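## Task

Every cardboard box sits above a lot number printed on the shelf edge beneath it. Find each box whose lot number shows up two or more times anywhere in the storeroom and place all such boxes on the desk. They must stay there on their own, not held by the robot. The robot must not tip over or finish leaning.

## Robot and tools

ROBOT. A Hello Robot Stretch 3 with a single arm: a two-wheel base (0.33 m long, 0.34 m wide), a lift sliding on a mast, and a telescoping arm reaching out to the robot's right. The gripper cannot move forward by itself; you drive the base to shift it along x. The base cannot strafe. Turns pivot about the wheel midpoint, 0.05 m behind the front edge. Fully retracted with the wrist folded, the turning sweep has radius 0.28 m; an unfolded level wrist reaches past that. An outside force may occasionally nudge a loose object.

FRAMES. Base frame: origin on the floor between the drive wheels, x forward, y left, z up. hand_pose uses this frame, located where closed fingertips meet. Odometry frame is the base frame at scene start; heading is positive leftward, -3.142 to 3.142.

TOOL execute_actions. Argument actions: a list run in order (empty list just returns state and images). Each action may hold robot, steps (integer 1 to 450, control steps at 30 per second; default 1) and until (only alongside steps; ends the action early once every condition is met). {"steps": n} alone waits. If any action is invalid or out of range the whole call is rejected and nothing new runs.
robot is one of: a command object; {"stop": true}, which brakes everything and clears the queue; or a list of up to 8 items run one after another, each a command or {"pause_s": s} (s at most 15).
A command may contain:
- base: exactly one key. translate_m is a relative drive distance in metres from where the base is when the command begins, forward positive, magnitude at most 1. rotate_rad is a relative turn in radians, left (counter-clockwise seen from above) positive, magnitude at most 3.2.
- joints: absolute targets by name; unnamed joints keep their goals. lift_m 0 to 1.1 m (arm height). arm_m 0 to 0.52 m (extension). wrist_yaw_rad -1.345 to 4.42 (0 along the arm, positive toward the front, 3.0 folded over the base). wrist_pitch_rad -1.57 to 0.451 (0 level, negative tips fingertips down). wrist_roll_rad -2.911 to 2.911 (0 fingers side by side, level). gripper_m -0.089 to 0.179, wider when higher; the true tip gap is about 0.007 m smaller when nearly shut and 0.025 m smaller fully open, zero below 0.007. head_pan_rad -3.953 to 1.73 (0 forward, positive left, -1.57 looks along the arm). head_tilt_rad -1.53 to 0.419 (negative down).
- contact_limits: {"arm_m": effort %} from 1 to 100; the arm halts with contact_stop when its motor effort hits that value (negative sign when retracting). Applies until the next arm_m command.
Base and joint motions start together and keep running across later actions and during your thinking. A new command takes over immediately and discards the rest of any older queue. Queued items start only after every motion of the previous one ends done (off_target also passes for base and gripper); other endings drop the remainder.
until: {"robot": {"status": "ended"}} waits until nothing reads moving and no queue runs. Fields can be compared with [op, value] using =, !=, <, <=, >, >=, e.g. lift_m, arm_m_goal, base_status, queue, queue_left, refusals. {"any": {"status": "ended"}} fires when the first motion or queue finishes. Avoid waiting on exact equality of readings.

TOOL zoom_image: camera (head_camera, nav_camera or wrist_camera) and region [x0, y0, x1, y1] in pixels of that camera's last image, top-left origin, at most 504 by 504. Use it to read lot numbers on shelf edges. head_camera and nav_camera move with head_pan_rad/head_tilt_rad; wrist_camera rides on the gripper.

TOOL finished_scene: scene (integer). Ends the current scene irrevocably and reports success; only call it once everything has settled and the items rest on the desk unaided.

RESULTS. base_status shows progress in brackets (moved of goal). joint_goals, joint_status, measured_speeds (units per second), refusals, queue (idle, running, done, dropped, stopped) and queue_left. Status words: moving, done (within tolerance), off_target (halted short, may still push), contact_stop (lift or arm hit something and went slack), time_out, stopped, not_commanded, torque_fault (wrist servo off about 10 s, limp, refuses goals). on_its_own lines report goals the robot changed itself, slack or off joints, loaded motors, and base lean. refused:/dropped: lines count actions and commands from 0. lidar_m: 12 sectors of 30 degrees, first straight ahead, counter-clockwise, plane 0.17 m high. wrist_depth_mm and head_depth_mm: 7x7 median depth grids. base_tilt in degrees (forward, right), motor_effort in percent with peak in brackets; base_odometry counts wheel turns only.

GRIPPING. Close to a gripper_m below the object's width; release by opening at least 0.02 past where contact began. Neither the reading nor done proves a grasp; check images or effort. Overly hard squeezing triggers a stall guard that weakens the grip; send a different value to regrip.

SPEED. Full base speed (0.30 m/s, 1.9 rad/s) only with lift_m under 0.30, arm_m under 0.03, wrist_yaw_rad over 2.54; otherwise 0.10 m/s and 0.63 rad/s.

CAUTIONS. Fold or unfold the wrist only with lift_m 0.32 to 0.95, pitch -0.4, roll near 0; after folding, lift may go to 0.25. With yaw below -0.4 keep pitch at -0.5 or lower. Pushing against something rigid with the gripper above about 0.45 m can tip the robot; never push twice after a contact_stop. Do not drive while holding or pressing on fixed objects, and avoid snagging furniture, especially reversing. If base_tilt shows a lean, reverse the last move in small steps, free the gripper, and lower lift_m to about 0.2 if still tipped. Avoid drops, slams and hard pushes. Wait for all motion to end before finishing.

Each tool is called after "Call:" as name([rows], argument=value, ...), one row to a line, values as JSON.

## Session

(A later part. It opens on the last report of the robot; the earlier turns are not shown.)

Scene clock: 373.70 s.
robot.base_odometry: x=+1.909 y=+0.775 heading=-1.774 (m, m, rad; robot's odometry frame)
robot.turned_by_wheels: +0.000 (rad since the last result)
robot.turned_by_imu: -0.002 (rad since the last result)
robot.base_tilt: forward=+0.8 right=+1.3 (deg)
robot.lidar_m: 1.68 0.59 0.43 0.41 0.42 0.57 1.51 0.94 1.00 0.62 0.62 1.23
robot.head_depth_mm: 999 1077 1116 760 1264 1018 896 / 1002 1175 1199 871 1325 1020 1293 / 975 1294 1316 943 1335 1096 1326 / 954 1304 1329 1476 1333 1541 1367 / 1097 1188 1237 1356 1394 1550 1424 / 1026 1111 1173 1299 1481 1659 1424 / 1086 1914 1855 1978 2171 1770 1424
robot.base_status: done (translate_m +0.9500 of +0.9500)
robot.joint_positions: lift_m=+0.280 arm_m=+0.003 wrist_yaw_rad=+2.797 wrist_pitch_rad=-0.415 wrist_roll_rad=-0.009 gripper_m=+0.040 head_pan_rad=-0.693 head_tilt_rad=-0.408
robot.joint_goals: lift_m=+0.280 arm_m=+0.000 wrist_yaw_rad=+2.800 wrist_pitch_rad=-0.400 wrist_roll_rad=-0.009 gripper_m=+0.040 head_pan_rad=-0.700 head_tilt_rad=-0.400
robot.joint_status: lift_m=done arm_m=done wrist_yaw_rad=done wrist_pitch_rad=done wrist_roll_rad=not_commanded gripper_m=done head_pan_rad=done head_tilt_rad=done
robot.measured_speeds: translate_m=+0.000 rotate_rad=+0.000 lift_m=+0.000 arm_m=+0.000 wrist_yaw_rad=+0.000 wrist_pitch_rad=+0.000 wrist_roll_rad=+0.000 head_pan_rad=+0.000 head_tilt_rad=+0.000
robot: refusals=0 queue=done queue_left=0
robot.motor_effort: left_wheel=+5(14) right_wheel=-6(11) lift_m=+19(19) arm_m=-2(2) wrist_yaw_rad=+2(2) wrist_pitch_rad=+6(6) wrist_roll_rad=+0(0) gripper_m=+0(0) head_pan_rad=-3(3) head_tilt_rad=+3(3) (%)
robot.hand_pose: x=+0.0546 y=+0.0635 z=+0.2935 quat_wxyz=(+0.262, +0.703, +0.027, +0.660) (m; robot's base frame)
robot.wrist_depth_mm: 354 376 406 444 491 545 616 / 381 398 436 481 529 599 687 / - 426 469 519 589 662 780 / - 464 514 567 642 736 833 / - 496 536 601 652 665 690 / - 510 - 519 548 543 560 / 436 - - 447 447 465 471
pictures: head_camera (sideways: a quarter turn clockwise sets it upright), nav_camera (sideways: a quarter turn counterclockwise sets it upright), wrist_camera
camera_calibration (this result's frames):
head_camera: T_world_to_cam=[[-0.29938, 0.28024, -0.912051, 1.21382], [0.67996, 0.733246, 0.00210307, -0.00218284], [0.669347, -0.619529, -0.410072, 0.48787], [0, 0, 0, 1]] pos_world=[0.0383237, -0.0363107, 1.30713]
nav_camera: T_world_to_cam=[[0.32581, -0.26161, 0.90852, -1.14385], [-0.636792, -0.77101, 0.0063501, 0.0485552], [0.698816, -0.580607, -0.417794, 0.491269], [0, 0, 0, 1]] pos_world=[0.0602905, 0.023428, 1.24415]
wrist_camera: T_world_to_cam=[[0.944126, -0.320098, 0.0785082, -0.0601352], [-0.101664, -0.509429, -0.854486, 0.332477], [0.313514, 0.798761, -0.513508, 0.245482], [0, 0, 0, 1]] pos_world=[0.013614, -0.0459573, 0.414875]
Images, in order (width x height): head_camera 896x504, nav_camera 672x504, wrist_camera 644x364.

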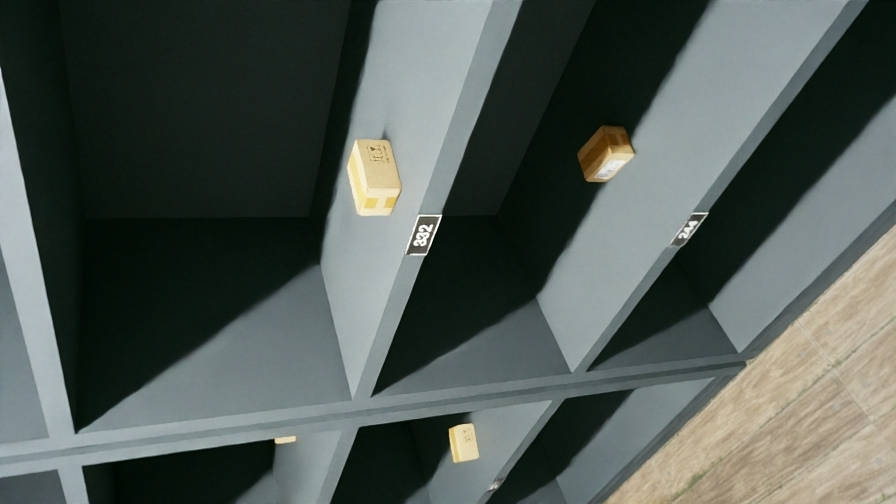

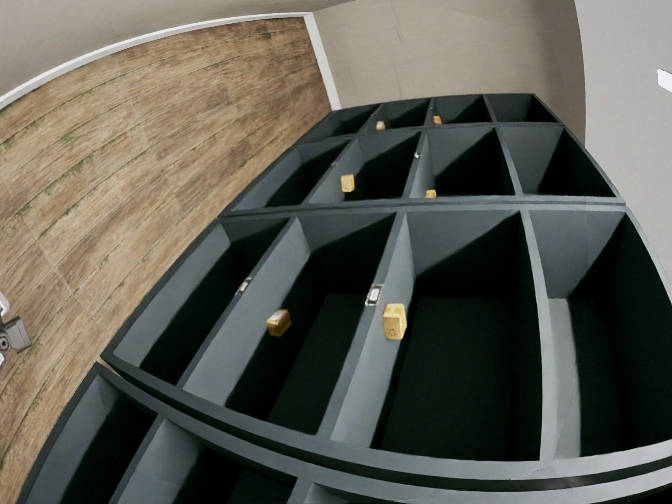

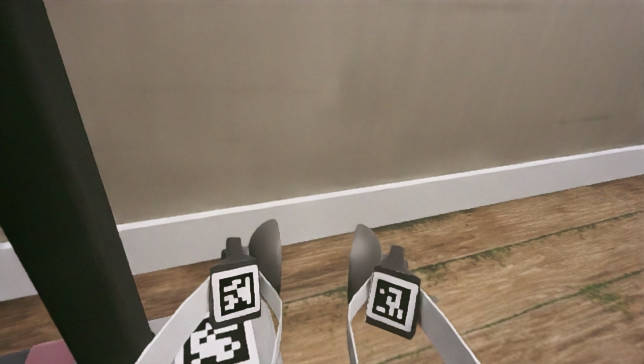

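Call:
execute_actions([
  {"robot":{"base":{"translate_m":1.0},"joints":{"head_pan_rad":-1.0,"head_tilt_rad":-0.55}},"steps":300,"until":{"robot":{"translate_m":[">",0.28]}}},
  {"robot":{"base":{"translate_m":1.0}},"steps":450,"until":{"robot":{"status":"ended"}}},
])

Call:
zoom_image(camera="head_camera", region=[392, 0, 896, 504])

Scene clock: 391.57 s.
robot.base_odometry: x=+1.650 y=-0.479 heading=-1.774 (m, m, rad; robot's odometry frame)
robot.turned_by_wheels: +0.000 (rad since the last result)
robot.turned_by_imu: -0.003 (rad since the last result)
robot.base_tilt: forward=+0.9 right=+1.3 (deg)
robot.lidar_m: 1.71 0.62 0.45 0.43 0.44 0.60 1.58 1.21 0.61 0.60 1.04 0.93
robot.head_depth_mm: 861 937 837 665 1106 895 1177 / 907 984 806 1186 1111 920 1208 / 952 1040 845 1277 1110 953 1210 / 1003 1103 851 1348 1118 1337 1232 / 1024 1111 856 1297 1125 1412 1266 / 908 965 923 1116 1128 1340 1299 / 808 855 882 996 1140 1465 1297
robot.base_status: done (translate_m +1.0000 of +1.0000)
robot.joint_positions: lift_m=+0.280 arm_m=+0.003 wrist_yaw_rad=+2.797 wrist_pitch_rad=-0.415 wrist_roll_rad=-0.009 gripper_m=+0.040 head_pan_rad=-0.993 head_tilt_rad=-0.543
robot.joint_goals: lift_m=+0.280 arm_m=+0.000 wrist_yaw_rad=+2.800 wrist_pitch_rad=-0.400 wrist_roll_rad=-0.009 gripper_m=+0.040 head_pan_rad=-1.000 head_tilt_rad=-0.550
robot.joint_status: lift_m=done arm_m=done wrist_yaw_rad=done wrist_pitch_rad=done wrist_roll_rad=not_commanded gripper_m=done head_pan_rad=done head_tilt_rad=done
robot.measured_speeds: translate_m=+0.000 rotate_rad=+0.000 lift_m=+0.000 arm_m=+0.000 wrist_yaw_rad=+0.000 wrist_pitch_rad=+0.000 wrist_roll_rad=+0.000 head_pan_rad=+0.000 head_tilt_rad=+0.000
robot: refusals=0 queue=done queue_left=0
robot.motor_effort: left_wheel=+4(14) right_wheel=-6(11) lift_m=+18(19) arm_m=-3(2) wrist_yaw_rad=+2(3) wrist_pitch_rad=+6(6) wrist_roll_rad=+0(0) gripper_m=+0(0) head_pan_rad=-3(27) head_tilt_rad=-4(18) (%)
robot.hand_pose: x=+0.0546 y=+0.0635 z=+0.2935 quat_wxyz=(+0.262, +0.703, +0.027, +0.660) (m; robot's base frame)
robot.wrist_depth_mm: 371 389 425 464 510 575 644 / 394 417 460 495 555 625 717 / - 448 496 545 618 699 818 / - 490 531 596 677 757 823 / - 524 562 606 652 665 686 / - 504 - 528 552 545 562 / 437 - - 447 448 471 479
pictures: head_camera (sideways: a quarter turn clockwise sets it upright), nav_camera (sideways: a quarter turn counterclockwise sets it upright), wrist_camera
camera_calibration (this result's frames):
head_camera: T_world_to_cam=[[-0.268567, 0.456252, -0.848355, 1.13055], [0.86603, 0.499964, -0.00527828, 0.00629154], [0.421738, -0.736119, -0.529402, 0.644652], [0, 0, 0, 1]] pos_world=[0.0263055, -0.0444211, 1.30042]
nav_camera: T_world_to_cam=[[0.299016, -0.445792, 0.843717, -1.05917], [-0.8356, -0.549306, 0.00590452, 0.0503491], [0.460827, -0.706776, -0.536755, 0.647511], [0, 0, 0, 1]] pos_world=[0.0603889, 0.0131348, 1.24089]
wrist_camera: T_world_to_cam=[[0.944132, -0.320081, 0.0785076, -0.0601322], [-0.101661, -0.509448, -0.854475, 0.332469], [0.313496, 0.798756, -0.513526, 0.245488], [0, 0, 0, 1]] pos_world=[0.0136122, -0.0459568, 0.414872]
Images, in order (width x height): head_camera 896x504, nav_camera 672x504, wrist_camera 644x364.

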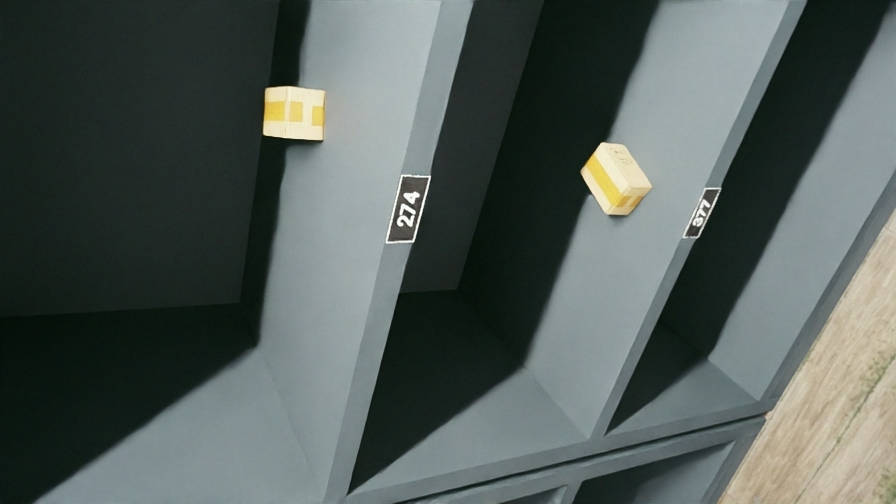

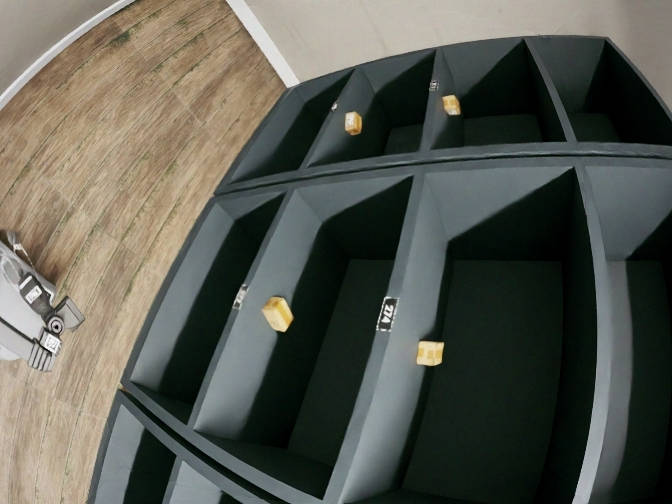

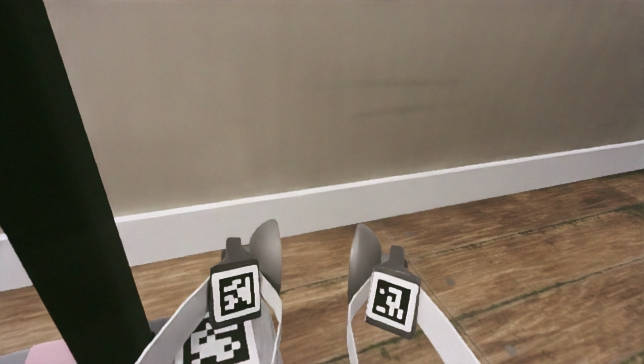

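Region (392, 0, 896, 504) of head_camera's 896x504 image, scaled by 1.000.

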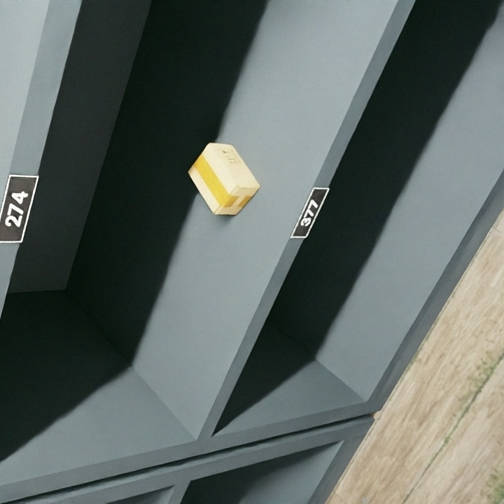

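Unit 3: 274, 377.

Call:
execute_actions([
  {"robot":{"joints":{"head_pan_rad":-0.42,"head_tilt_rad":-0.4}},"steps":300,"until":{"robot":{"status":"ended"}}},
])

Scene clock: 394.03 s.
robot.base_odometry: x=+1.650 y=-0.479 heading=-1.774 (m, m, rad; robot's odometry frame)
robot.turned_by_wheels: +0.000 (rad since the last result)
robot.turned_by_imu: +0.000 (rad since the last result)
robot.base_tilt: forward=+0.9 right=+1.3 (deg)
robot.lidar_m: 1.70 0.62 0.45 0.43 0.44 0.60 1.58 1.21 0.61 0.60 1.04 0.93
robot.head_depth_mm: 773 838 911 927 1114 1047 1288 / 790 831 895 971 1055 1142 1269 / 1510 1728 1351 1877 1394 1575 1378 / 1547 1716 1733 1891 1972 1691 1416 / 1499 1623 1736 1873 2034 1750 1417 / 1497 1597 1696 1833 1983 1760 1422 / 1436 1520 1621 1726 1849 1780 1430
robot.base_status: done (translate_m +1.0000 of +1.0000)
robot.joint_positions: lift_m=+0.280 arm_m=+0.003 wrist_yaw_rad=+2.797 wrist_pitch_rad=-0.415 wrist_roll_rad=-0.009 gripper_m=+0.040 head_pan_rad=-0.427 head_tilt_rad=-0.409
robot.joint_goals: lift_m=+0.280 arm_m=+0.000 wrist_yaw_rad=+2.800 wrist_pitch_rad=-0.400 wrist_roll_rad=-0.009 gripper_m=+0.040 head_pan_rad=-0.420 head_tilt_rad=-0.400
robot.joint_status: lift_m=done arm_m=done wrist_yaw_rad=done wrist_pitch_rad=done wrist_roll_rad=not_commanded gripper_m=done head_pan_rad=done head_tilt_rad=done
robot.measured_speeds: translate_m=+0.000 rotate_rad=+0.000 lift_m=+0.000 arm_m=+0.000 wrist_yaw_rad=+0.000 wrist_pitch_rad=+0.000 wrist_roll_rad=+0.000 head_pan_rad=+0.000 head_tilt_rad=+0.000
robot: refusals=0 queue=done queue_left=0
robot.motor_effort: left_wheel=+4(4) right_wheel=-6(6) lift_m=+19(19) arm_m=-3(3) wrist_yaw_rad=+2(3) wrist_pitch_rad=+6(6) wrist_roll_rad=+0(0) gripper_m=+0(1) head_pan_rad=+4(41) head_tilt_rad=+4(18) (%)
robot.hand_pose: x=+0.0546 y=+0.0635 z=+0.2935 quat_wxyz=(+0.262, +0.703, +0.027, +0.660) (m; robot's base frame)
robot.wrist_depth_mm: 370 393 423 463 509 576 648 / 393 417 456 500 561 628 724 / - 449 493 546 612 701 828 / - 487 541 600 670 771 849 / - 520 563 615 655 661 687 / - 508 - 528 549 546 564 / 436 - - 448 442 466 476
pictures: head_camera (sideways: a quarter turn clockwise sets it upright), nav_camera (sideways: a quarter turn counterclockwise sets it upright), wrist_camera
camera_calibration (this result's frames):
head_camera: T_world_to_cam=[[-0.363441, 0.192115, -0.911593, 1.21361], [0.463318, 0.88619, 0.00204225, -0.000782143], [0.808237, -0.421615, -0.411088, 0.488346], [0, 0, 0, 1]] pos_world=[0.0467402, -0.0265663, 1.30708]
nav_camera: T_world_to_cam=[[0.384041, -0.167192, 0.908053, -1.1436], [-0.411733, -0.911282, 0.00634689, 0.0471865], [0.826431, -0.376313, -0.418808, 0.49181], [0, 0, 0, 1]] pos_world=[0.0521682, 0.0368749, 1.24412]
wrist_camera: T_world_to_cam=[[0.944132, -0.320081, 0.0785079, -0.0601323], [-0.101661, -0.509448, -0.854475, 0.332469], [0.313497, 0.798756, -0.513526, 0.245488], [0, 0, 0, 1]] pos_world=[0.0136122, -0.0459568, 0.414872]
Images, in order (width x height): head_camera 896x504, nav_camera 672x504, wrist_camera 644x364.

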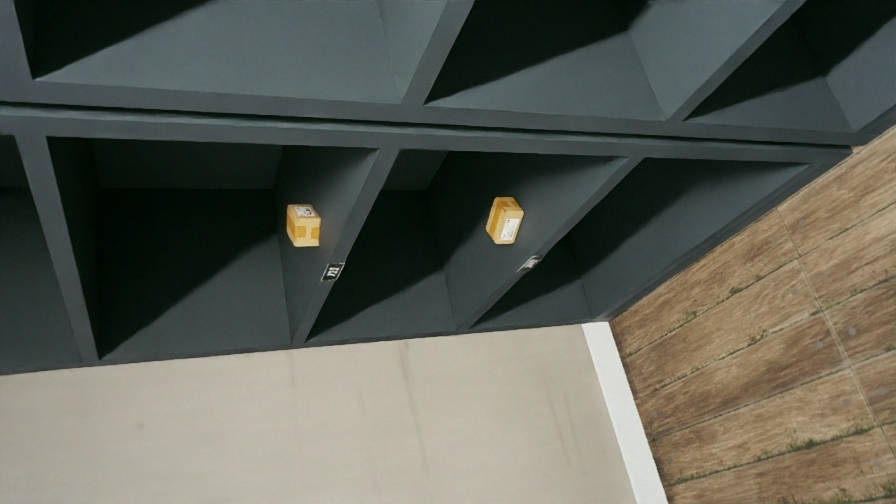

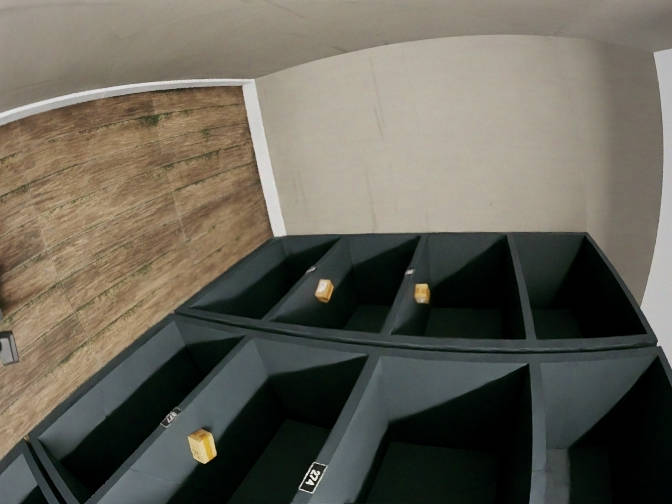

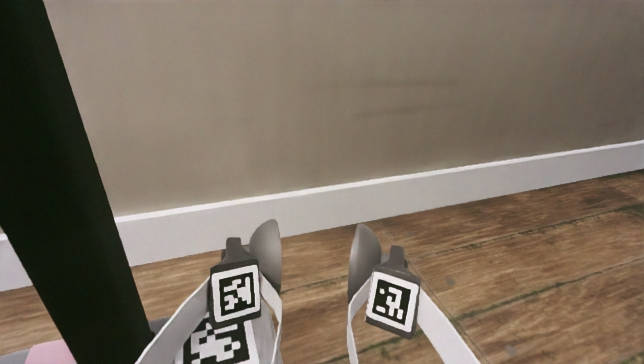

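Call:
zoom_image(camera="head_camera", region=[310, 250, 360, 295])

Call:
zoom_image(camera="head_camera", region=[505, 240, 555, 285])

Region (310, 250, 360, 295) of head_camera's 896x504 image, scaled by 10.080, with more detail than that image has; it fills the top 454 rows of this view, and the rest is white.

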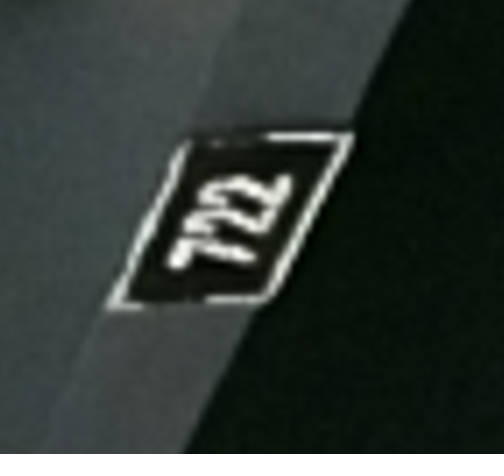

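Region (505, 240, 555, 285) of head_camera's 896x504 image, scaled by 10.080, with more detail than that image has; it fills the top 454 rows of this view, and the rest is white.

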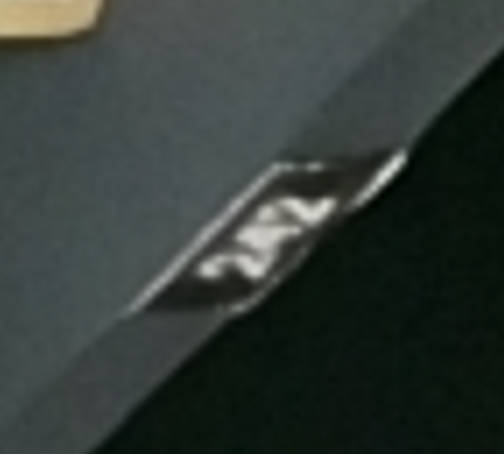

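Call:
execute_actions([
  {"robot":{"base":{"translate_m":0.4},"joints":{"head_pan_rad":-0.58,"head_tilt_rad":-0.5}},"steps":300,"until":{"robot":{"status":"ended"}}},
])

Scene clock: 401.73 s.
robot.base_odometry: x=+1.569 y=-0.871 heading=-1.774 (m, m, rad; robot's odometry frame)
robot.turned_by_wheels: +0.000 (rad since the last result)
robot.turned_by_imu: -0.001 (rad since the last result)
robot.base_tilt: forward=+0.9 right=+1.3 (deg)
robot.lidar_m: 1.31 0.63 0.46 0.44 0.45 0.61 1.61 0.83 0.78 1.03 0.66 1.36
robot.head_depth_mm: 1075 1152 961 728 794 856 954 / 1192 1275 972 1434 1178 1030 1217 / 1318 1420 1004 1585 1185 1495 1299 / 1302 1412 1171 1597 1339 1516 1330 / 1225 1320 1409 1529 1716 1606 1338 / 1167 1259 1363 1502 1649 1619 1343 / 1134 1208 1293 1398 1525 1580 1339
robot.base_status: done (translate_m +0.4000 of +0.4000)
robot.joint_positions: lift_m=+0.280 arm_m=+0.003 wrist_yaw_rad=+2.797 wrist_pitch_rad=-0.415 wrist_roll_rad=-0.009 gripper_m=+0.040 head_pan_rad=-0.573 head_tilt_rad=-0.494
robot.joint_goals: lift_m=+0.280 arm_m=+0.000 wrist_yaw_rad=+2.800 wrist_pitch_rad=-0.400 wrist_roll_rad=-0.009 gripper_m=+0.040 head_pan_rad=-0.580 head_tilt_rad=-0.500
robot.joint_status: lift_m=done arm_m=done wrist_yaw_rad=done wrist_pitch_rad=done wrist_roll_rad=not_commanded gripper_m=done head_pan_rad=done head_tilt_rad=done
robot.measured_speeds: translate_m=+0.000 rotate_rad=+0.000 lift_m=+0.000 arm_m=+0.000 wrist_yaw_rad=+0.000 wrist_pitch_rad=+0.000 wrist_roll_rad=+0.000 head_pan_rad=+0.000 head_tilt_rad=+0.000
robot: refusals=0 queue=done queue_left=0
robot.motor_effort: left_wheel=+4(14) right_wheel=-6(12) lift_m=+18(19) arm_m=-4(2) wrist_yaw_rad=+2(3) wrist_pitch_rad=+6(6) wrist_roll_rad=+0(0) gripper_m=+0(0) head_pan_rad=-3(20) head_tilt_rad=-3(16) (%)
robot.hand_pose: x=+0.0546 y=+0.0635 z=+0.2935 quat_wxyz=(+0.262, +0.703, +0.027, +0.660) (m; robot's base frame)
robot.wrist_depth_mm: 374 397 432 470 514 582 653 / 400 422 459 515 564 641 735 / - 456 497 557 622 707 829 / - 489 545 603 688 763 847 / - 523 562 617 652 669 686 / - 508 - 521 548 548 560 / 435 - - 444 445 465 473
pictures: head_camera (sideways: a quarter turn clockwise sets it upright), nav_camera (sideways: a quarter turn counterclockwise sets it upright), wrist_camera
camera_calibration (this result's frames):
head_camera: T_world_to_cam=[[-0.395833, 0.284239, -0.873227, 1.16376], [0.587075, 0.809528, -0.00261611, 0.00452757], [0.706158, -0.513685, -0.487307, 0.588147], [0, 0, 0, 1]] pos_world=[0.0426724, -0.0323288, 1.30285]
nav_camera: T_world_to_cam=[[0.419554, -0.26239, 0.86898, -1.09284], [-0.539255, -0.842121, 0.00607845, 0.0483146], [0.730191, -0.471152, -0.49481, 0.591293], [0, 0, 0, 1]] pos_world=[0.0528042, 0.0325235, 1.24194]
wrist_camera: T_world_to_cam=[[0.944136, -0.320068, 0.0785075, -0.0601301], [-0.101659, -0.509461, -0.854468, 0.332464], [0.313484, 0.798753, -0.513538, 0.245493], [0, 0, 0, 1]] pos_world=[0.0136109, -0.0459564, 0.41487]
Images, in order (width x height): head_camera 896x504, nav_camera 672x504, wrist_camera 644x364.

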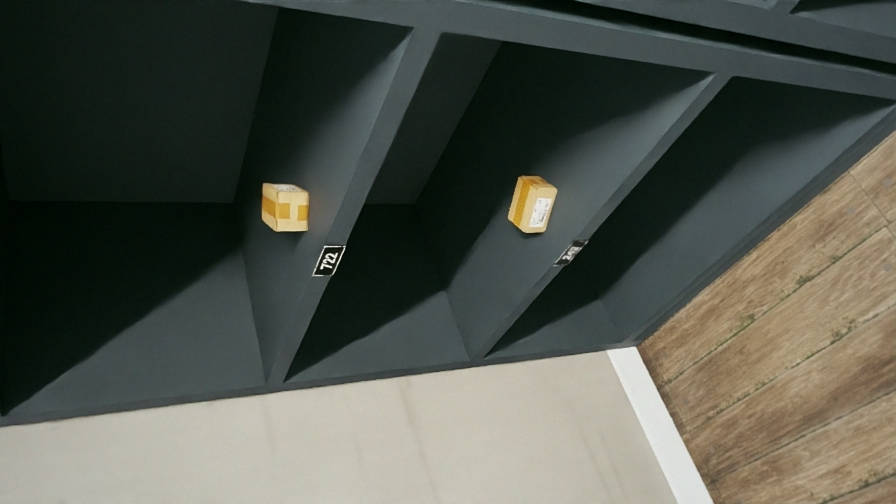

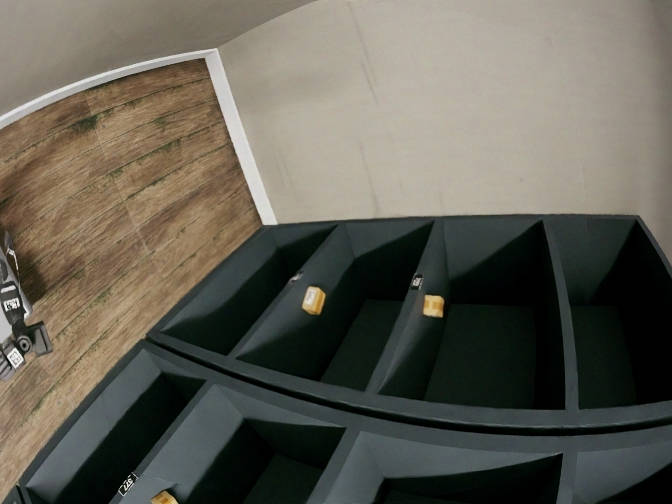

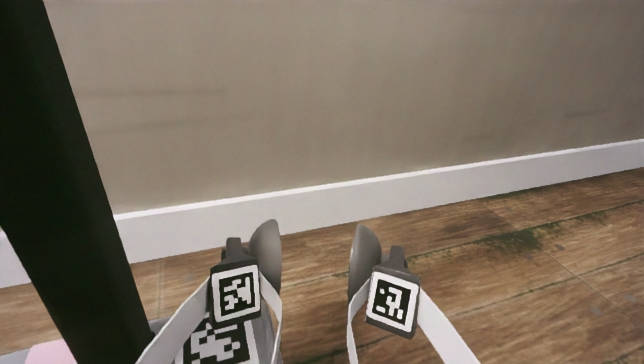

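Call:
zoom_image(camera="head_camera", region=[540, 225, 605, 280])

Region (540, 225, 605, 280) of head_camera's 896x504 image, scaled by 7.754, with more detail than that image has; it fills the top 426 rows of this view, and the rest is white.

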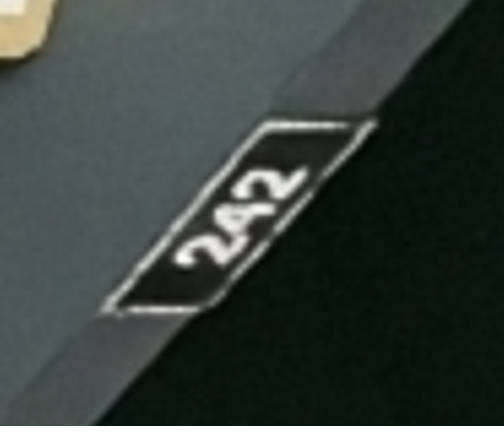

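Call:
execute_actions([
  {"robot":{"base":{"translate_m":-0.93},"joints":{"head_pan_rad":-1.65,"head_tilt_rad":-0.75}},"steps":300,"until":{"robot":{"translate_m":["<",-0.86]}}},
  {"robot":{"joints":{"lift_m":0.61}},"steps":100,"until":{"robot":{"lift_m":[">",0.33]}}},
  {"robot":{"joints":{"wrist_yaw_rad":-0.26}},"steps":300,"until":{"robot":{"wrist_yaw_rad":["<",1.2]}}},
  {"robot":{"joints":{"wrist_pitch_rad":-0.25,"gripper_m":0.17,"arm_m":0.1}},"steps":300,"until":{"robot":{"lift_m":[">",0.6]}}},
  {"robot":{"joints":{"arm_m":0.39}},"steps":300,"until":{"robot":{"status":"ended"}}},
])

Scene clock: 436.70 s.
robot.base_odometry: x=+1.757 y=+0.040 heading=-1.774 (m, m, rad; robot's odometry frame)
robot.turned_by_wheels: +0.000 (rad since the last result)
robot.turned_by_imu: -0.001 (rad since the last result)
robot.base_tilt: forward=+0.8 right=+1.3 (deg)
robot.lidar_m: 1.74 0.61 0.44 0.42 0.43 0.59 1.55 0.85 0.79 1.05 0.67 1.38
robot.head_depth_mm: 924 735 1195 1107 1244 1285 1173 / 921 739 1211 1113 1189 1299 - / 912 703 1196 1142 1181 1290 1174 / 902 678 1176 1181 1391 1272 1177 / 892 744 1156 1121 974 1270 1181 / 881 748 1140 1121 973 1273 1184 / 870 749 625 1123 949 1185 1184
robot.base_status: done (translate_m -0.9300 of -0.9300)
robot.joint_positions: lift_m=+0.610 arm_m=+0.390 wrist_yaw_rad=-0.258 wrist_pitch_rad=-0.275 wrist_roll_rad=-0.009 gripper_m=+0.170 head_pan_rad=-1.643 head_tilt_rad=-0.741
robot.joint_goals: lift_m=+0.610 arm_m=+0.390 wrist_yaw_rad=-0.260 wrist_pitch_rad=-0.250 wrist_roll_rad=-0.009 gripper_m=+0.170 head_pan_rad=-1.650 head_tilt_rad=-0.750
robot.joint_status: lift_m=done arm_m=done wrist_yaw_rad=done wrist_pitch_rad=done wrist_roll_rad=not_commanded gripper_m=done head_pan_rad=done head_tilt_rad=done
robot.measured_speeds: translate_m=+0.000 rotate_rad=+0.000 lift_m=+0.000 arm_m=+0.000 wrist_yaw_rad=+0.000 wrist_pitch_rad=+0.000 wrist_roll_rad=+0.000 head_pan_rad=+0.000 head_tilt_rad=+0.000
robot: refusals=0 queue=done queue_left=0
robot.motor_effort: left_wheel=+4(10) right_wheel=-6(15) lift_m=+25(24) arm_m=+2(6) wrist_yaw_rad=-1(0) wrist_pitch_rad=+9(11) wrist_roll_rad=+0(0) gripper_m=+1(84) head_pan_rad=-3(48) head_tilt_rad=-6(25) (%)
robot.hand_pose: x=-0.0827 y=-0.7668 z=+0.6559 quat_wxyz=(+0.686, +0.007, -0.704, -0.186) (m; robot's base frame)
robot.wrist_depth_mm: 325 342 365 393 420 455 429 / 340 363 383 414 446 490 434 / 358 378 407 444 480 525 442 / 378 405 435 469 512 539 438 / 379 400 398 413 426 445 429 / - 311 317 325 333 339 356 / 246 259 213 210 276 271 301
pictures: head_camera (sideways: a quarter turn clockwise sets it upright), nav_camera (sideways: a quarter turn counterclockwise sets it upright), wrist_camera
camera_calibration (this result's frames):
head_camera: T_world_to_cam=[[0.073648, 0.681355, -0.728238, 0.971882], [0.992139, -0.124139, -0.0158101, 0.0192308], [-0.101175, -0.721349, -0.685141, 0.850442], [0, 0, 0, 1]] pos_world=[-0.00461349, -0.0463442, 1.29074]
nav_camera: T_world_to_cam=[[-0.0430024, -0.6904, 0.722148, -0.898609], [-0.99771, 0.0674417, 0.00506526, 0.052432], [-0.0522, -0.720277, -0.69172, 0.852229], [0, 0, 0, 1]] pos_world=[0.058156, -0.0100949, 1.23817]
wrist_camera: T_world_to_cam=[[-0.965383, 0.248213, 0.0801591, 0.0519917], [0.0254579, 0.395512, -0.918108, 0.951337], [-0.25959, -0.884285, -0.38814, -0.282334], [0, 0, 0, 1]] pos_world=[-0.0473183, -0.638834, 0.759677]
Images, in order (width x height): head_camera 896x504, nav_camera 672x504, wrist_camera 644x364.

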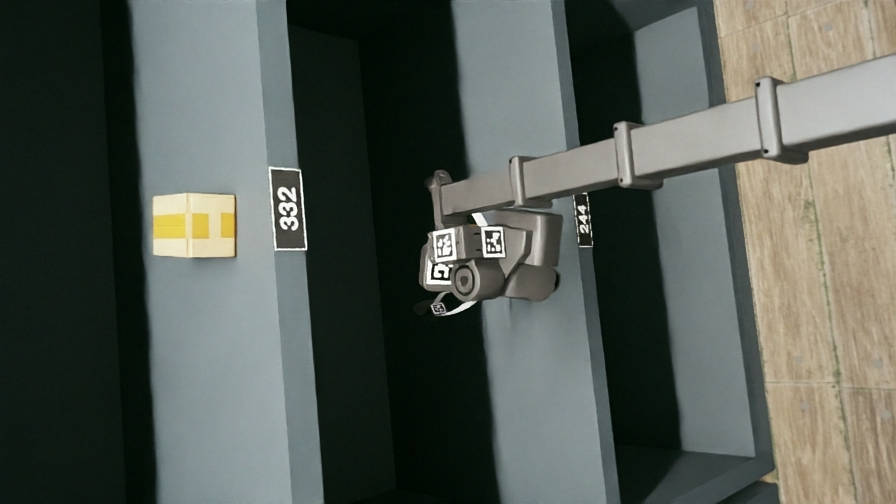

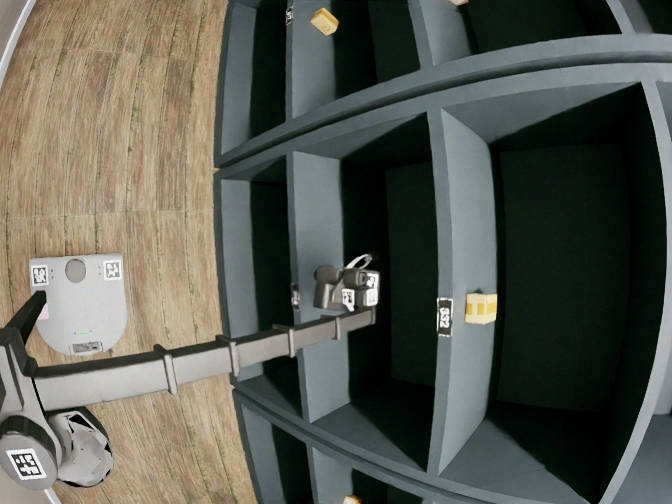

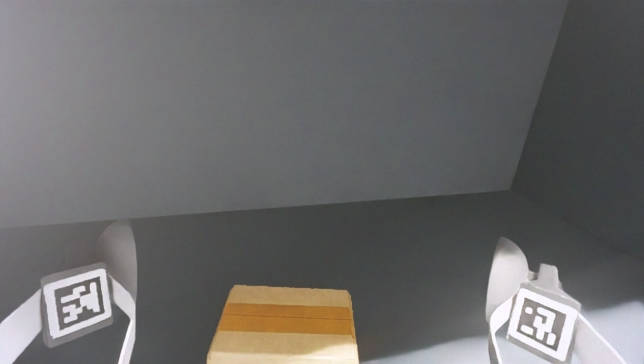

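Call:
execute_actions([
  {"robot":[{"joints":{"lift_m":0.521,"arm_m":0.422,"gripper_m":0.15}},{"joints":{"gripper_m":0.042}}],"steps":450,"until":{"robot":{"status":"ended"}}},
])

Scene clock: 445.50 s.
robot.base_odometry: x=+1.757 y=+0.040 heading=-1.774 (m, m, rad; robot's odometry frame)
robot.turned_by_wheels: +0.000 (rad since the last result)
robot.turned_by_imu: -0.001 (rad since the last result)
robot.base_tilt: forward=+0.8 right=+1.4 (deg)
robot.lidar_m: 1.73 0.60 0.44 0.42 0.43 0.59 1.55 0.85 0.80 1.05 0.67 1.38
robot.head_depth_mm: 923 735 1199 1109 1249 1291 1178 / 920 736 1216 1105 1379 1296 1197 / 914 702 1196 1128 992 1270 1165 / 903 674 1180 1147 1405 1268 1174 / 893 743 1160 1116 971 1271 1179 / 881 746 1141 1114 971 1272 1176 / 872 749 624 1121 953 1192 1182
robot.base_status: done (translate_m -0.9300 of -0.9300)
robot.joint_positions: lift_m=+0.521 arm_m=+0.422 wrist_yaw_rad=-0.258 wrist_pitch_rad=-0.274 wrist_roll_rad=-0.009 gripper_m=+0.043 head_pan_rad=-1.643 head_tilt_rad=-0.741
robot.joint_goals: lift_m=+0.521 arm_m=+0.422 wrist_yaw_rad=-0.260 wrist_pitch_rad=-0.250 wrist_roll_rad=-0.009 gripper_m=+0.042 head_pan_rad=-1.650 head_tilt_rad=-0.750
robot.joint_status: lift_m=done arm_m=done wrist_yaw_rad=done wrist_pitch_rad=done wrist_roll_rad=not_commanded gripper_m=done head_pan_rad=done head_tilt_rad=done
robot.measured_speeds: translate_m=+0.000 rotate_rad=+0.000 lift_m=+0.000 arm_m=+0.000 wrist_yaw_rad=+0.000 wrist_pitch_rad=+0.000 wrist_roll_rad=+0.000 head_pan_rad=+0.000 head_tilt_rad=+0.000
robot: refusals=0 queue=done queue_left=0
robot.motor_effort: left_wheel=+5(4) right_wheel=-6(6) lift_m=+19(27) arm_m=+2(3) wrist_yaw_rad=-1(1) wrist_pitch_rad=+9(9) wrist_roll_rad=+0(0) gripper_m=-17(94) head_pan_rad=-2(3) head_tilt_rad=-5(5) (%)
robot.hand_pose: x=-0.0827 y=-0.7988 z=+0.5673 quat_wxyz=(+0.686, +0.007, -0.704, -0.186) (m; robot's base frame)
robot.wrist_depth_mm: 299 318 336 363 385 418 434 / 313 333 354 383 414 450 437 / 328 351 377 408 449 480 441 / 302 310 323 336 351 368 386 / 226 234 153 153 204 263 273 / 182 191 133 134 135 207 211 / 155 150 146 145 151 166 172
pictures: head_camera (sideways: a quarter turn clockwise sets it upright), nav_camera (sideways: a quarter turn counterclockwise sets it upright), wrist_camera
camera_calibration (this result's frames):
head_camera: T_world_to_cam=[[0.073648, 0.681355, -0.728239, 0.971883], [0.992139, -0.124139, -0.0158101, 0.0192308], [-0.101175, -0.721349, -0.685141, 0.850442], [0, 0, 0, 1]] pos_world=[-0.00461349, -0.0463442, 1.29074]
nav_camera: T_world_to_cam=[[-0.0430024, -0.6904, 0.722148, -0.898609], [-0.99771, 0.0674417, 0.00506526, 0.052432], [-0.0522, -0.720277, -0.69172, 0.852229], [0, 0, 0, 1]] pos_world=[0.058156, -0.0100949, 1.23817]
wrist_camera: T_world_to_cam=[[-0.965382, 0.248217, 0.0801605, 0.0670411], [0.0254244, 0.395397, -0.918158, 0.882594], [-0.259598, -0.884336, -0.38802, -0.345142], [0, 0, 0, 1]] pos_world=[-0.0473172, -0.670837, 0.671065]
Images, in order (width x height): head_camera 896x504, nav_camera 672x504, wrist_camera 644x364.

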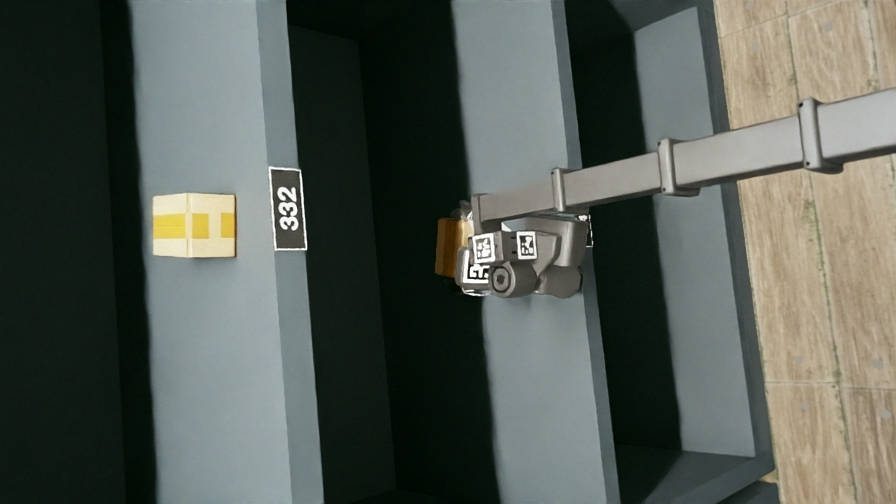

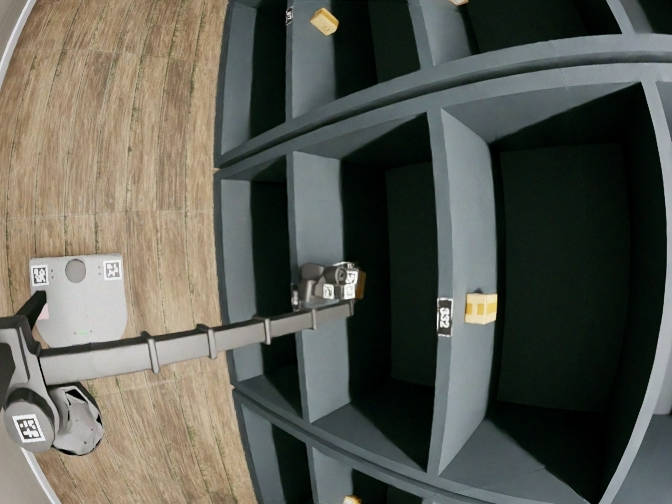

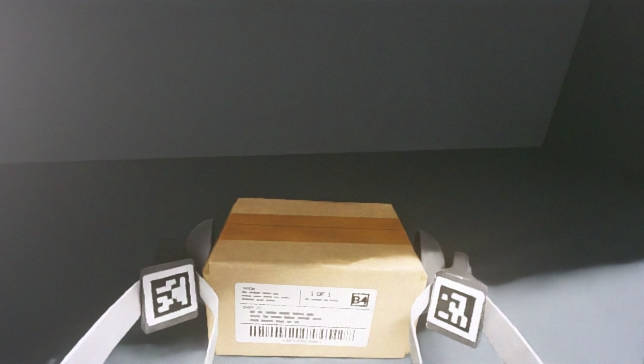

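Call:
execute_actions([
  {"robot":[{"joints":{"lift_m":0.545}},{"joints":{"arm_m":0.0,"wrist_yaw_rad":0.0}}],"steps":450,"until":{"robot":{"arm_m":["<",0.08]}}},
  {"robot":{"base":{"rotate_rad":0.12},"joints":{"wrist_pitch_rad":-0.4,"wrist_yaw_rad":2.62,"lift_m":0.34,"head_pan_rad":-3.0,"head_tilt_rad":-0.7}},"steps":450,"until":{"robot":{"base_status":"done"}}},
  {"robot":{"base":{"translate_m":-1.0}},"steps":450,"until":{"robot":{"wrist_yaw_rad":[">",2.5]}}},
  {"robot":{"joints":{"lift_m":0.285}},"steps":450,"until":{"robot":{"translate_m":["<",-0.5]}}},
  {"robot":{"base":{"translate_m":-1.0}},"steps":450,"until":{"robot":{"translate_m":["<",-0.55]}}},
  {"robot":[{"base":{"translate_m":-1.0}},{"base":{"rotate_rad":1.642}}],"steps":450,"until":{"robot":{"status":"ended"}}},
])

Scene clock: 489.13 s.
robot.base_odometry: x=+1.929 y=+2.090 heading=-0.013 (m, m, rad; robot's odometry frame)
robot.turned_by_wheels: +1.762 (rad since the last result)
robot.turned_by_imu: +1.791 (rad since the last result)
robot.base_tilt: forward=+1.0 right=+1.3 (deg)
robot.lidar_m: 0.64 0.58 0.48 0.48 0.53 0.85 2.85 0.66 0.67 1.49 0.77 0.64
robot.head_depth_mm: 2695 2977 2569 1979 1619 1378 1187 / 2737 3030 2544 1974 1626 1369 1191 / 2781 3098 2534 1991 1619 1373 1190 / 2764 3137 2565 1998 1625 1376 1193 / 2866 3223 2574 1981 1633 1379 1194 / 2910 3324 2572 1872 1353 1342 1192 / 2694 902 947 1011 1081 1159 1178
robot.base_status: done (rotate_rad +1.6418 of +1.6420)
robot.joint_positions: lift_m=+0.285 arm_m=+0.003 wrist_yaw_rad=+2.617 wrist_pitch_rad=-0.422 wrist_roll_rad=-0.009 gripper_m=+0.043 head_pan_rad=-2.994 head_tilt_rad=-0.704
robot.joint_goals: lift_m=+0.285 arm_m=+0.000 wrist_yaw_rad=+2.620 wrist_pitch_rad=-0.400 wrist_roll_rad=-0.009 gripper_m=+0.042 head_pan_rad=-3.000 head_tilt_rad=-0.700
robot.joint_status: lift_m=done arm_m=done wrist_yaw_rad=done wrist_pitch_rad=done wrist_roll_rad=not_commanded gripper_m=done head_pan_rad=done head_tilt_rad=done
robot.measured_speeds: translate_m=+0.000 rotate_rad=+0.000 lift_m=+0.000 arm_m=+0.000 wrist_yaw_rad=+0.000 wrist_pitch_rad=+0.000 wrist_roll_rad=+0.000 head_pan_rad=+0.000 head_tilt_rad=+0.000
robot: refusals=0 queue=done queue_left=0
robot.motor_effort: left_wheel=-5(15) right_wheel=+6(16) lift_m=+19(26) arm_m=-3(3) wrist_yaw_rad=+4(4) wrist_pitch_rad=+8(7) wrist_roll_rad=+0(0) gripper_m=-18(18) head_pan_rad=-3(47) head_tilt_rad=+1(7) (%)
robot.hand_pose: x=+0.0909 y=+0.0458 z=+0.2970 quat_wxyz=(+0.323, +0.703, -0.034, +0.633) (m; robot's base frame)
robot.wrist_depth_mm: 408 433 473 503 561 607 524 / 429 466 503 546 613 661 529 / 463 504 545 601 669 704 546 / 499 538 584 639 732 710 556 / 525 566 153 152 389 646 552 / 496 521 133 134 135 556 538 / - - 144 145 291 466 480
pictures: head_camera (sideways: a quarter turn clockwise sets it upright), nav_camera (sideways: a quarter turn counterclockwise sets it upright), wrist_camera
camera_calibration (this result's frames):
head_camera: T_world_to_cam=[[0.653849, 0.0729921, -0.753096, 1.00074], [0.0951446, -0.995367, -0.0138678, 0.0221746], [-0.750619, -0.0625855, -0.657764, 0.818794], [0, 0, 0, 1]] pos_world=[-0.0418409, 0.000270274, 1.29253]
nav_camera: T_world_to_cam=[[-0.656196, -0.104906, 0.747262, -0.927599], [-0.152043, 0.98836, 0.00523887, 0.0470472], [-0.739114, -0.110179, -0.664509, 0.821026], [0, 0, 0, 1]] pos_world=[0.00529747, -0.053351, 1.23849]
wrist_camera: T_world_to_cam=[[0.871665, -0.48379, 0.0784034, -0.0862572], [-0.194203, -0.487827, -0.851064, 0.336501], [0.449984, 0.726617, -0.519175, 0.242689], [0, 0, 0, 1]] pos_world=[0.0313305, -0.0539183, 0.419145]
Images, in order (width x height): head_camera 896x504, nav_camera 672x504, wrist_camera 644x364.

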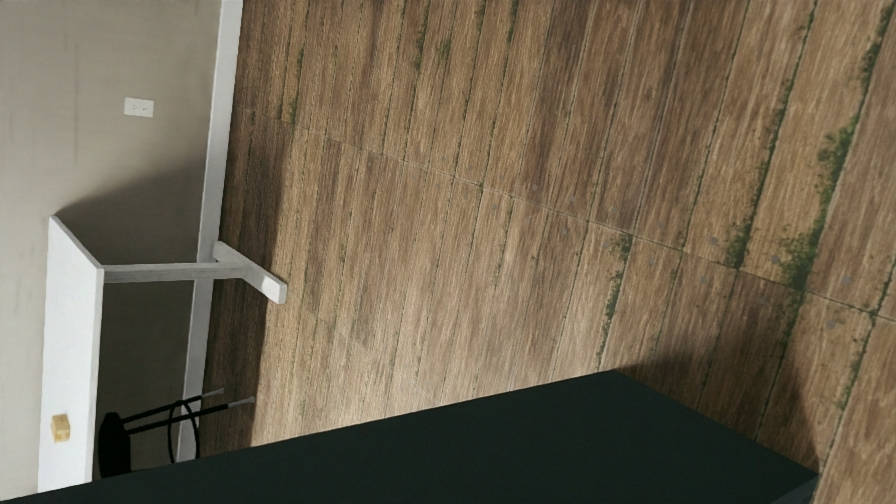

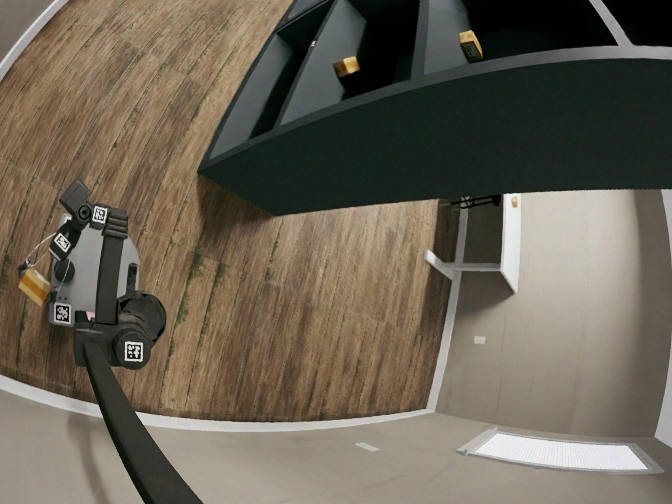

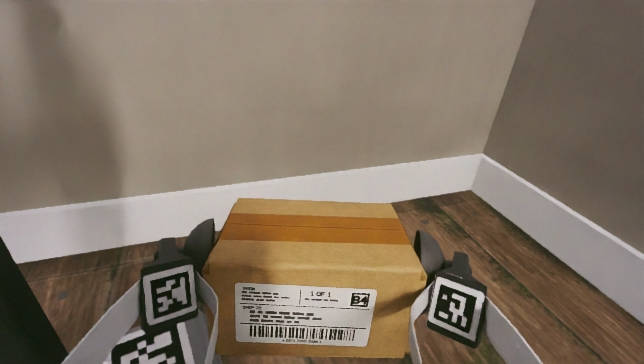

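Call:
execute_actions([
  {"robot":{"base":{"translate_m":-1.0},"joints":{"head_pan_rad":-0.72,"head_tilt_rad":-0.2}},"steps":450,"until":{"robot":{"translate_m":["<",-0.5]}}},
  {"robot":{"base":{"translate_m":-1.0}},"steps":450,"until":{"robot":{"translate_m":["<",-0.51]}}},
  {"robot":[{"base":{"translate_m":-1.0}},{"base":{"rotate_rad":-0.857}}],"steps":450,"until":{"robot":{"rotate_rad":["<",-0.6]}}},
  {"robot":{"joints":{"lift_m":0.76}},"steps":100,"until":{"robot":{"lift_m":[">",0.34]}}},
  {"robot":{"joints":{"wrist_yaw_rad":0.6}},"steps":300,"until":{"robot":{"wrist_yaw_rad":["<",1.2]}}},
  {"robot":{"joints":{"wrist_pitch_rad":-0.25}},"steps":300,"until":{"robot":{"lift_m":[">",0.74]}}},
  {"robot":{"joints":{"wrist_yaw_rad":0.0,"arm_m":0.15}},"steps":300,"until":{"robot":{"status":"ended"}}},
])

Scene clock: 512.57 s.
robot.base_odometry: x=-0.093 y=+2.116 heading=-0.870 (m, m, rad; robot's odometry frame)
robot.turned_by_wheels: -0.857 (rad since the last result)
robot.turned_by_imu: -0.873 (rad since the last result)
robot.base_tilt: forward=+0.8 right=+1.2 (deg)
robot.lidar_m: 1.27 1.17 1.44 0.93 0.85 0.85 1.05 1.14 0.89 0.88 1.48 1.97
robot.head_depth_mm: 3492 3588 3635 3826 3017 2205 1682 / 3452 3623 3778 3914 3226 2222 1685 / 3455 3642 3750 3944 3293 2250 1692 / 3409 3752 3868 - 3277 2239 1708 / 3360 3781 3925 3999 3316 2252 1713 / 3268 3473 3258 3250 3030 2282 1726 / 3224 2537 2491 2486 2498 2277 1727
robot.base_status: done (rotate_rad -0.8568 of -0.8570)
robot.joint_positions: lift_m=+0.760 arm_m=+0.150 wrist_yaw_rad=+0.003 wrist_pitch_rad=-0.284 wrist_roll_rad=-0.009 gripper_m=+0.043 head_pan_rad=-0.727 head_tilt_rad=-0.211
robot.joint_goals: lift_m=+0.760 arm_m=+0.150 wrist_yaw_rad=+0.000 wrist_pitch_rad=-0.250 wrist_roll_rad=-0.009 gripper_m=+0.042 head_pan_rad=-0.720 head_tilt_rad=-0.200
robot.joint_status: lift_m=done arm_m=done wrist_yaw_rad=done wrist_pitch_rad=done wrist_roll_rad=not_commanded gripper_m=done head_pan_rad=done head_tilt_rad=done
robot.measured_speeds: translate_m=+0.000 rotate_rad=+0.000 lift_m=+0.000 arm_m=+0.000 wrist_yaw_rad=+0.000 wrist_pitch_rad=+0.000 wrist_roll_rad=+0.000 head_pan_rad=+0.000 head_tilt_rad=+0.000
robot: refusals=0 queue=done queue_left=0
robot.motor_effort: left_wheel=+5(15) right_wheel=-6(13) lift_m=+26(27) arm_m=+2(3) wrist_yaw_rad=-2(5) wrist_pitch_rad=+13(13) wrist_roll_rad=+0(0) gripper_m=-17(17) head_pan_rad=+4(50) head_tilt_rad=+5(33) (%)
robot.hand_pose: x=-0.0209 y=-0.5339 z=+0.8035 quat_wxyz=(+0.704, +0.102, -0.696, -0.099) (m; robot's base frame)
robot.wrist_depth_mm: - - - - 962 781 664 / - - - - - 790 671 / - 683 671 713 755 777 684 / - - 441 463 478 501 651 / - - 153 152 247 408 724 / - - 133 134 135 897 754 / - - 146 145 393 898 762
pictures: head_camera (sideways: a quarter turn clockwise sets it upright), nav_camera (sideways: a quarter turn counterclockwise sets it upright), wrist_camera
camera_calibration (this result's frames):
head_camera: T_world_to_cam=[[-0.150369, 0.166115, -0.974574, 1.29455], [0.703003, 0.711072, 0.0127336, -0.016165], [0.695108, -0.683214, -0.223703, 0.245163], [0, 0, 0, 1]] pos_world=[0.0356099, -0.0360511, 1.31669]
nav_camera: T_world_to_cam=[[0.177802, -0.148731, 0.972762, -1.22682], [-0.66319, -0.74842, 0.00678844, 0.0481439], [0.727025, -0.646333, -0.231707, 0.248916], [0, 0, 0, 1]] pos_world=[0.0690921, 0.0144483, 1.25076]
wrist_camera: T_world_to_cam=[[-0.996741, -0.00950894, 0.0801008, -0.0961577], [-0.0772714, 0.39749, -0.914347, 0.989117], [-0.0231448, -0.917557, -0.39693, -0.00874339], [0, 0, 0, 1]] pos_world=[-0.0196163, -0.402101, 0.908628]
Images, in order (width x height): head_camera 896x504, nav_camera 672x504, wrist_camera 644x364.

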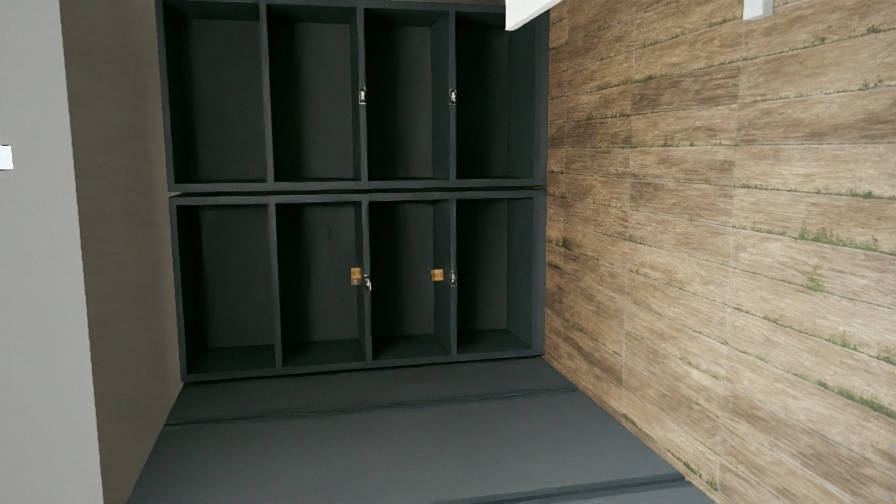

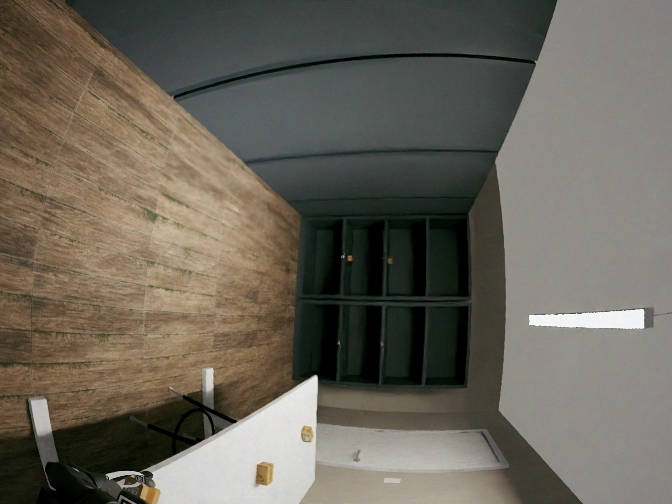

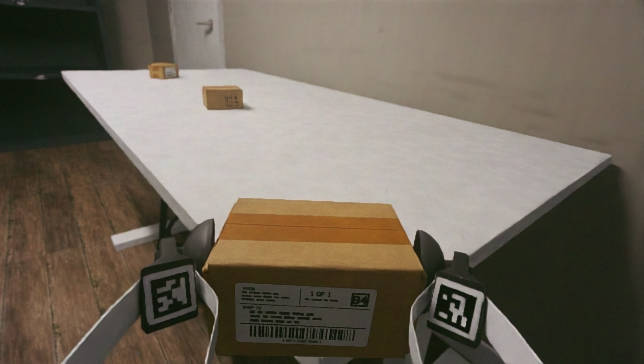

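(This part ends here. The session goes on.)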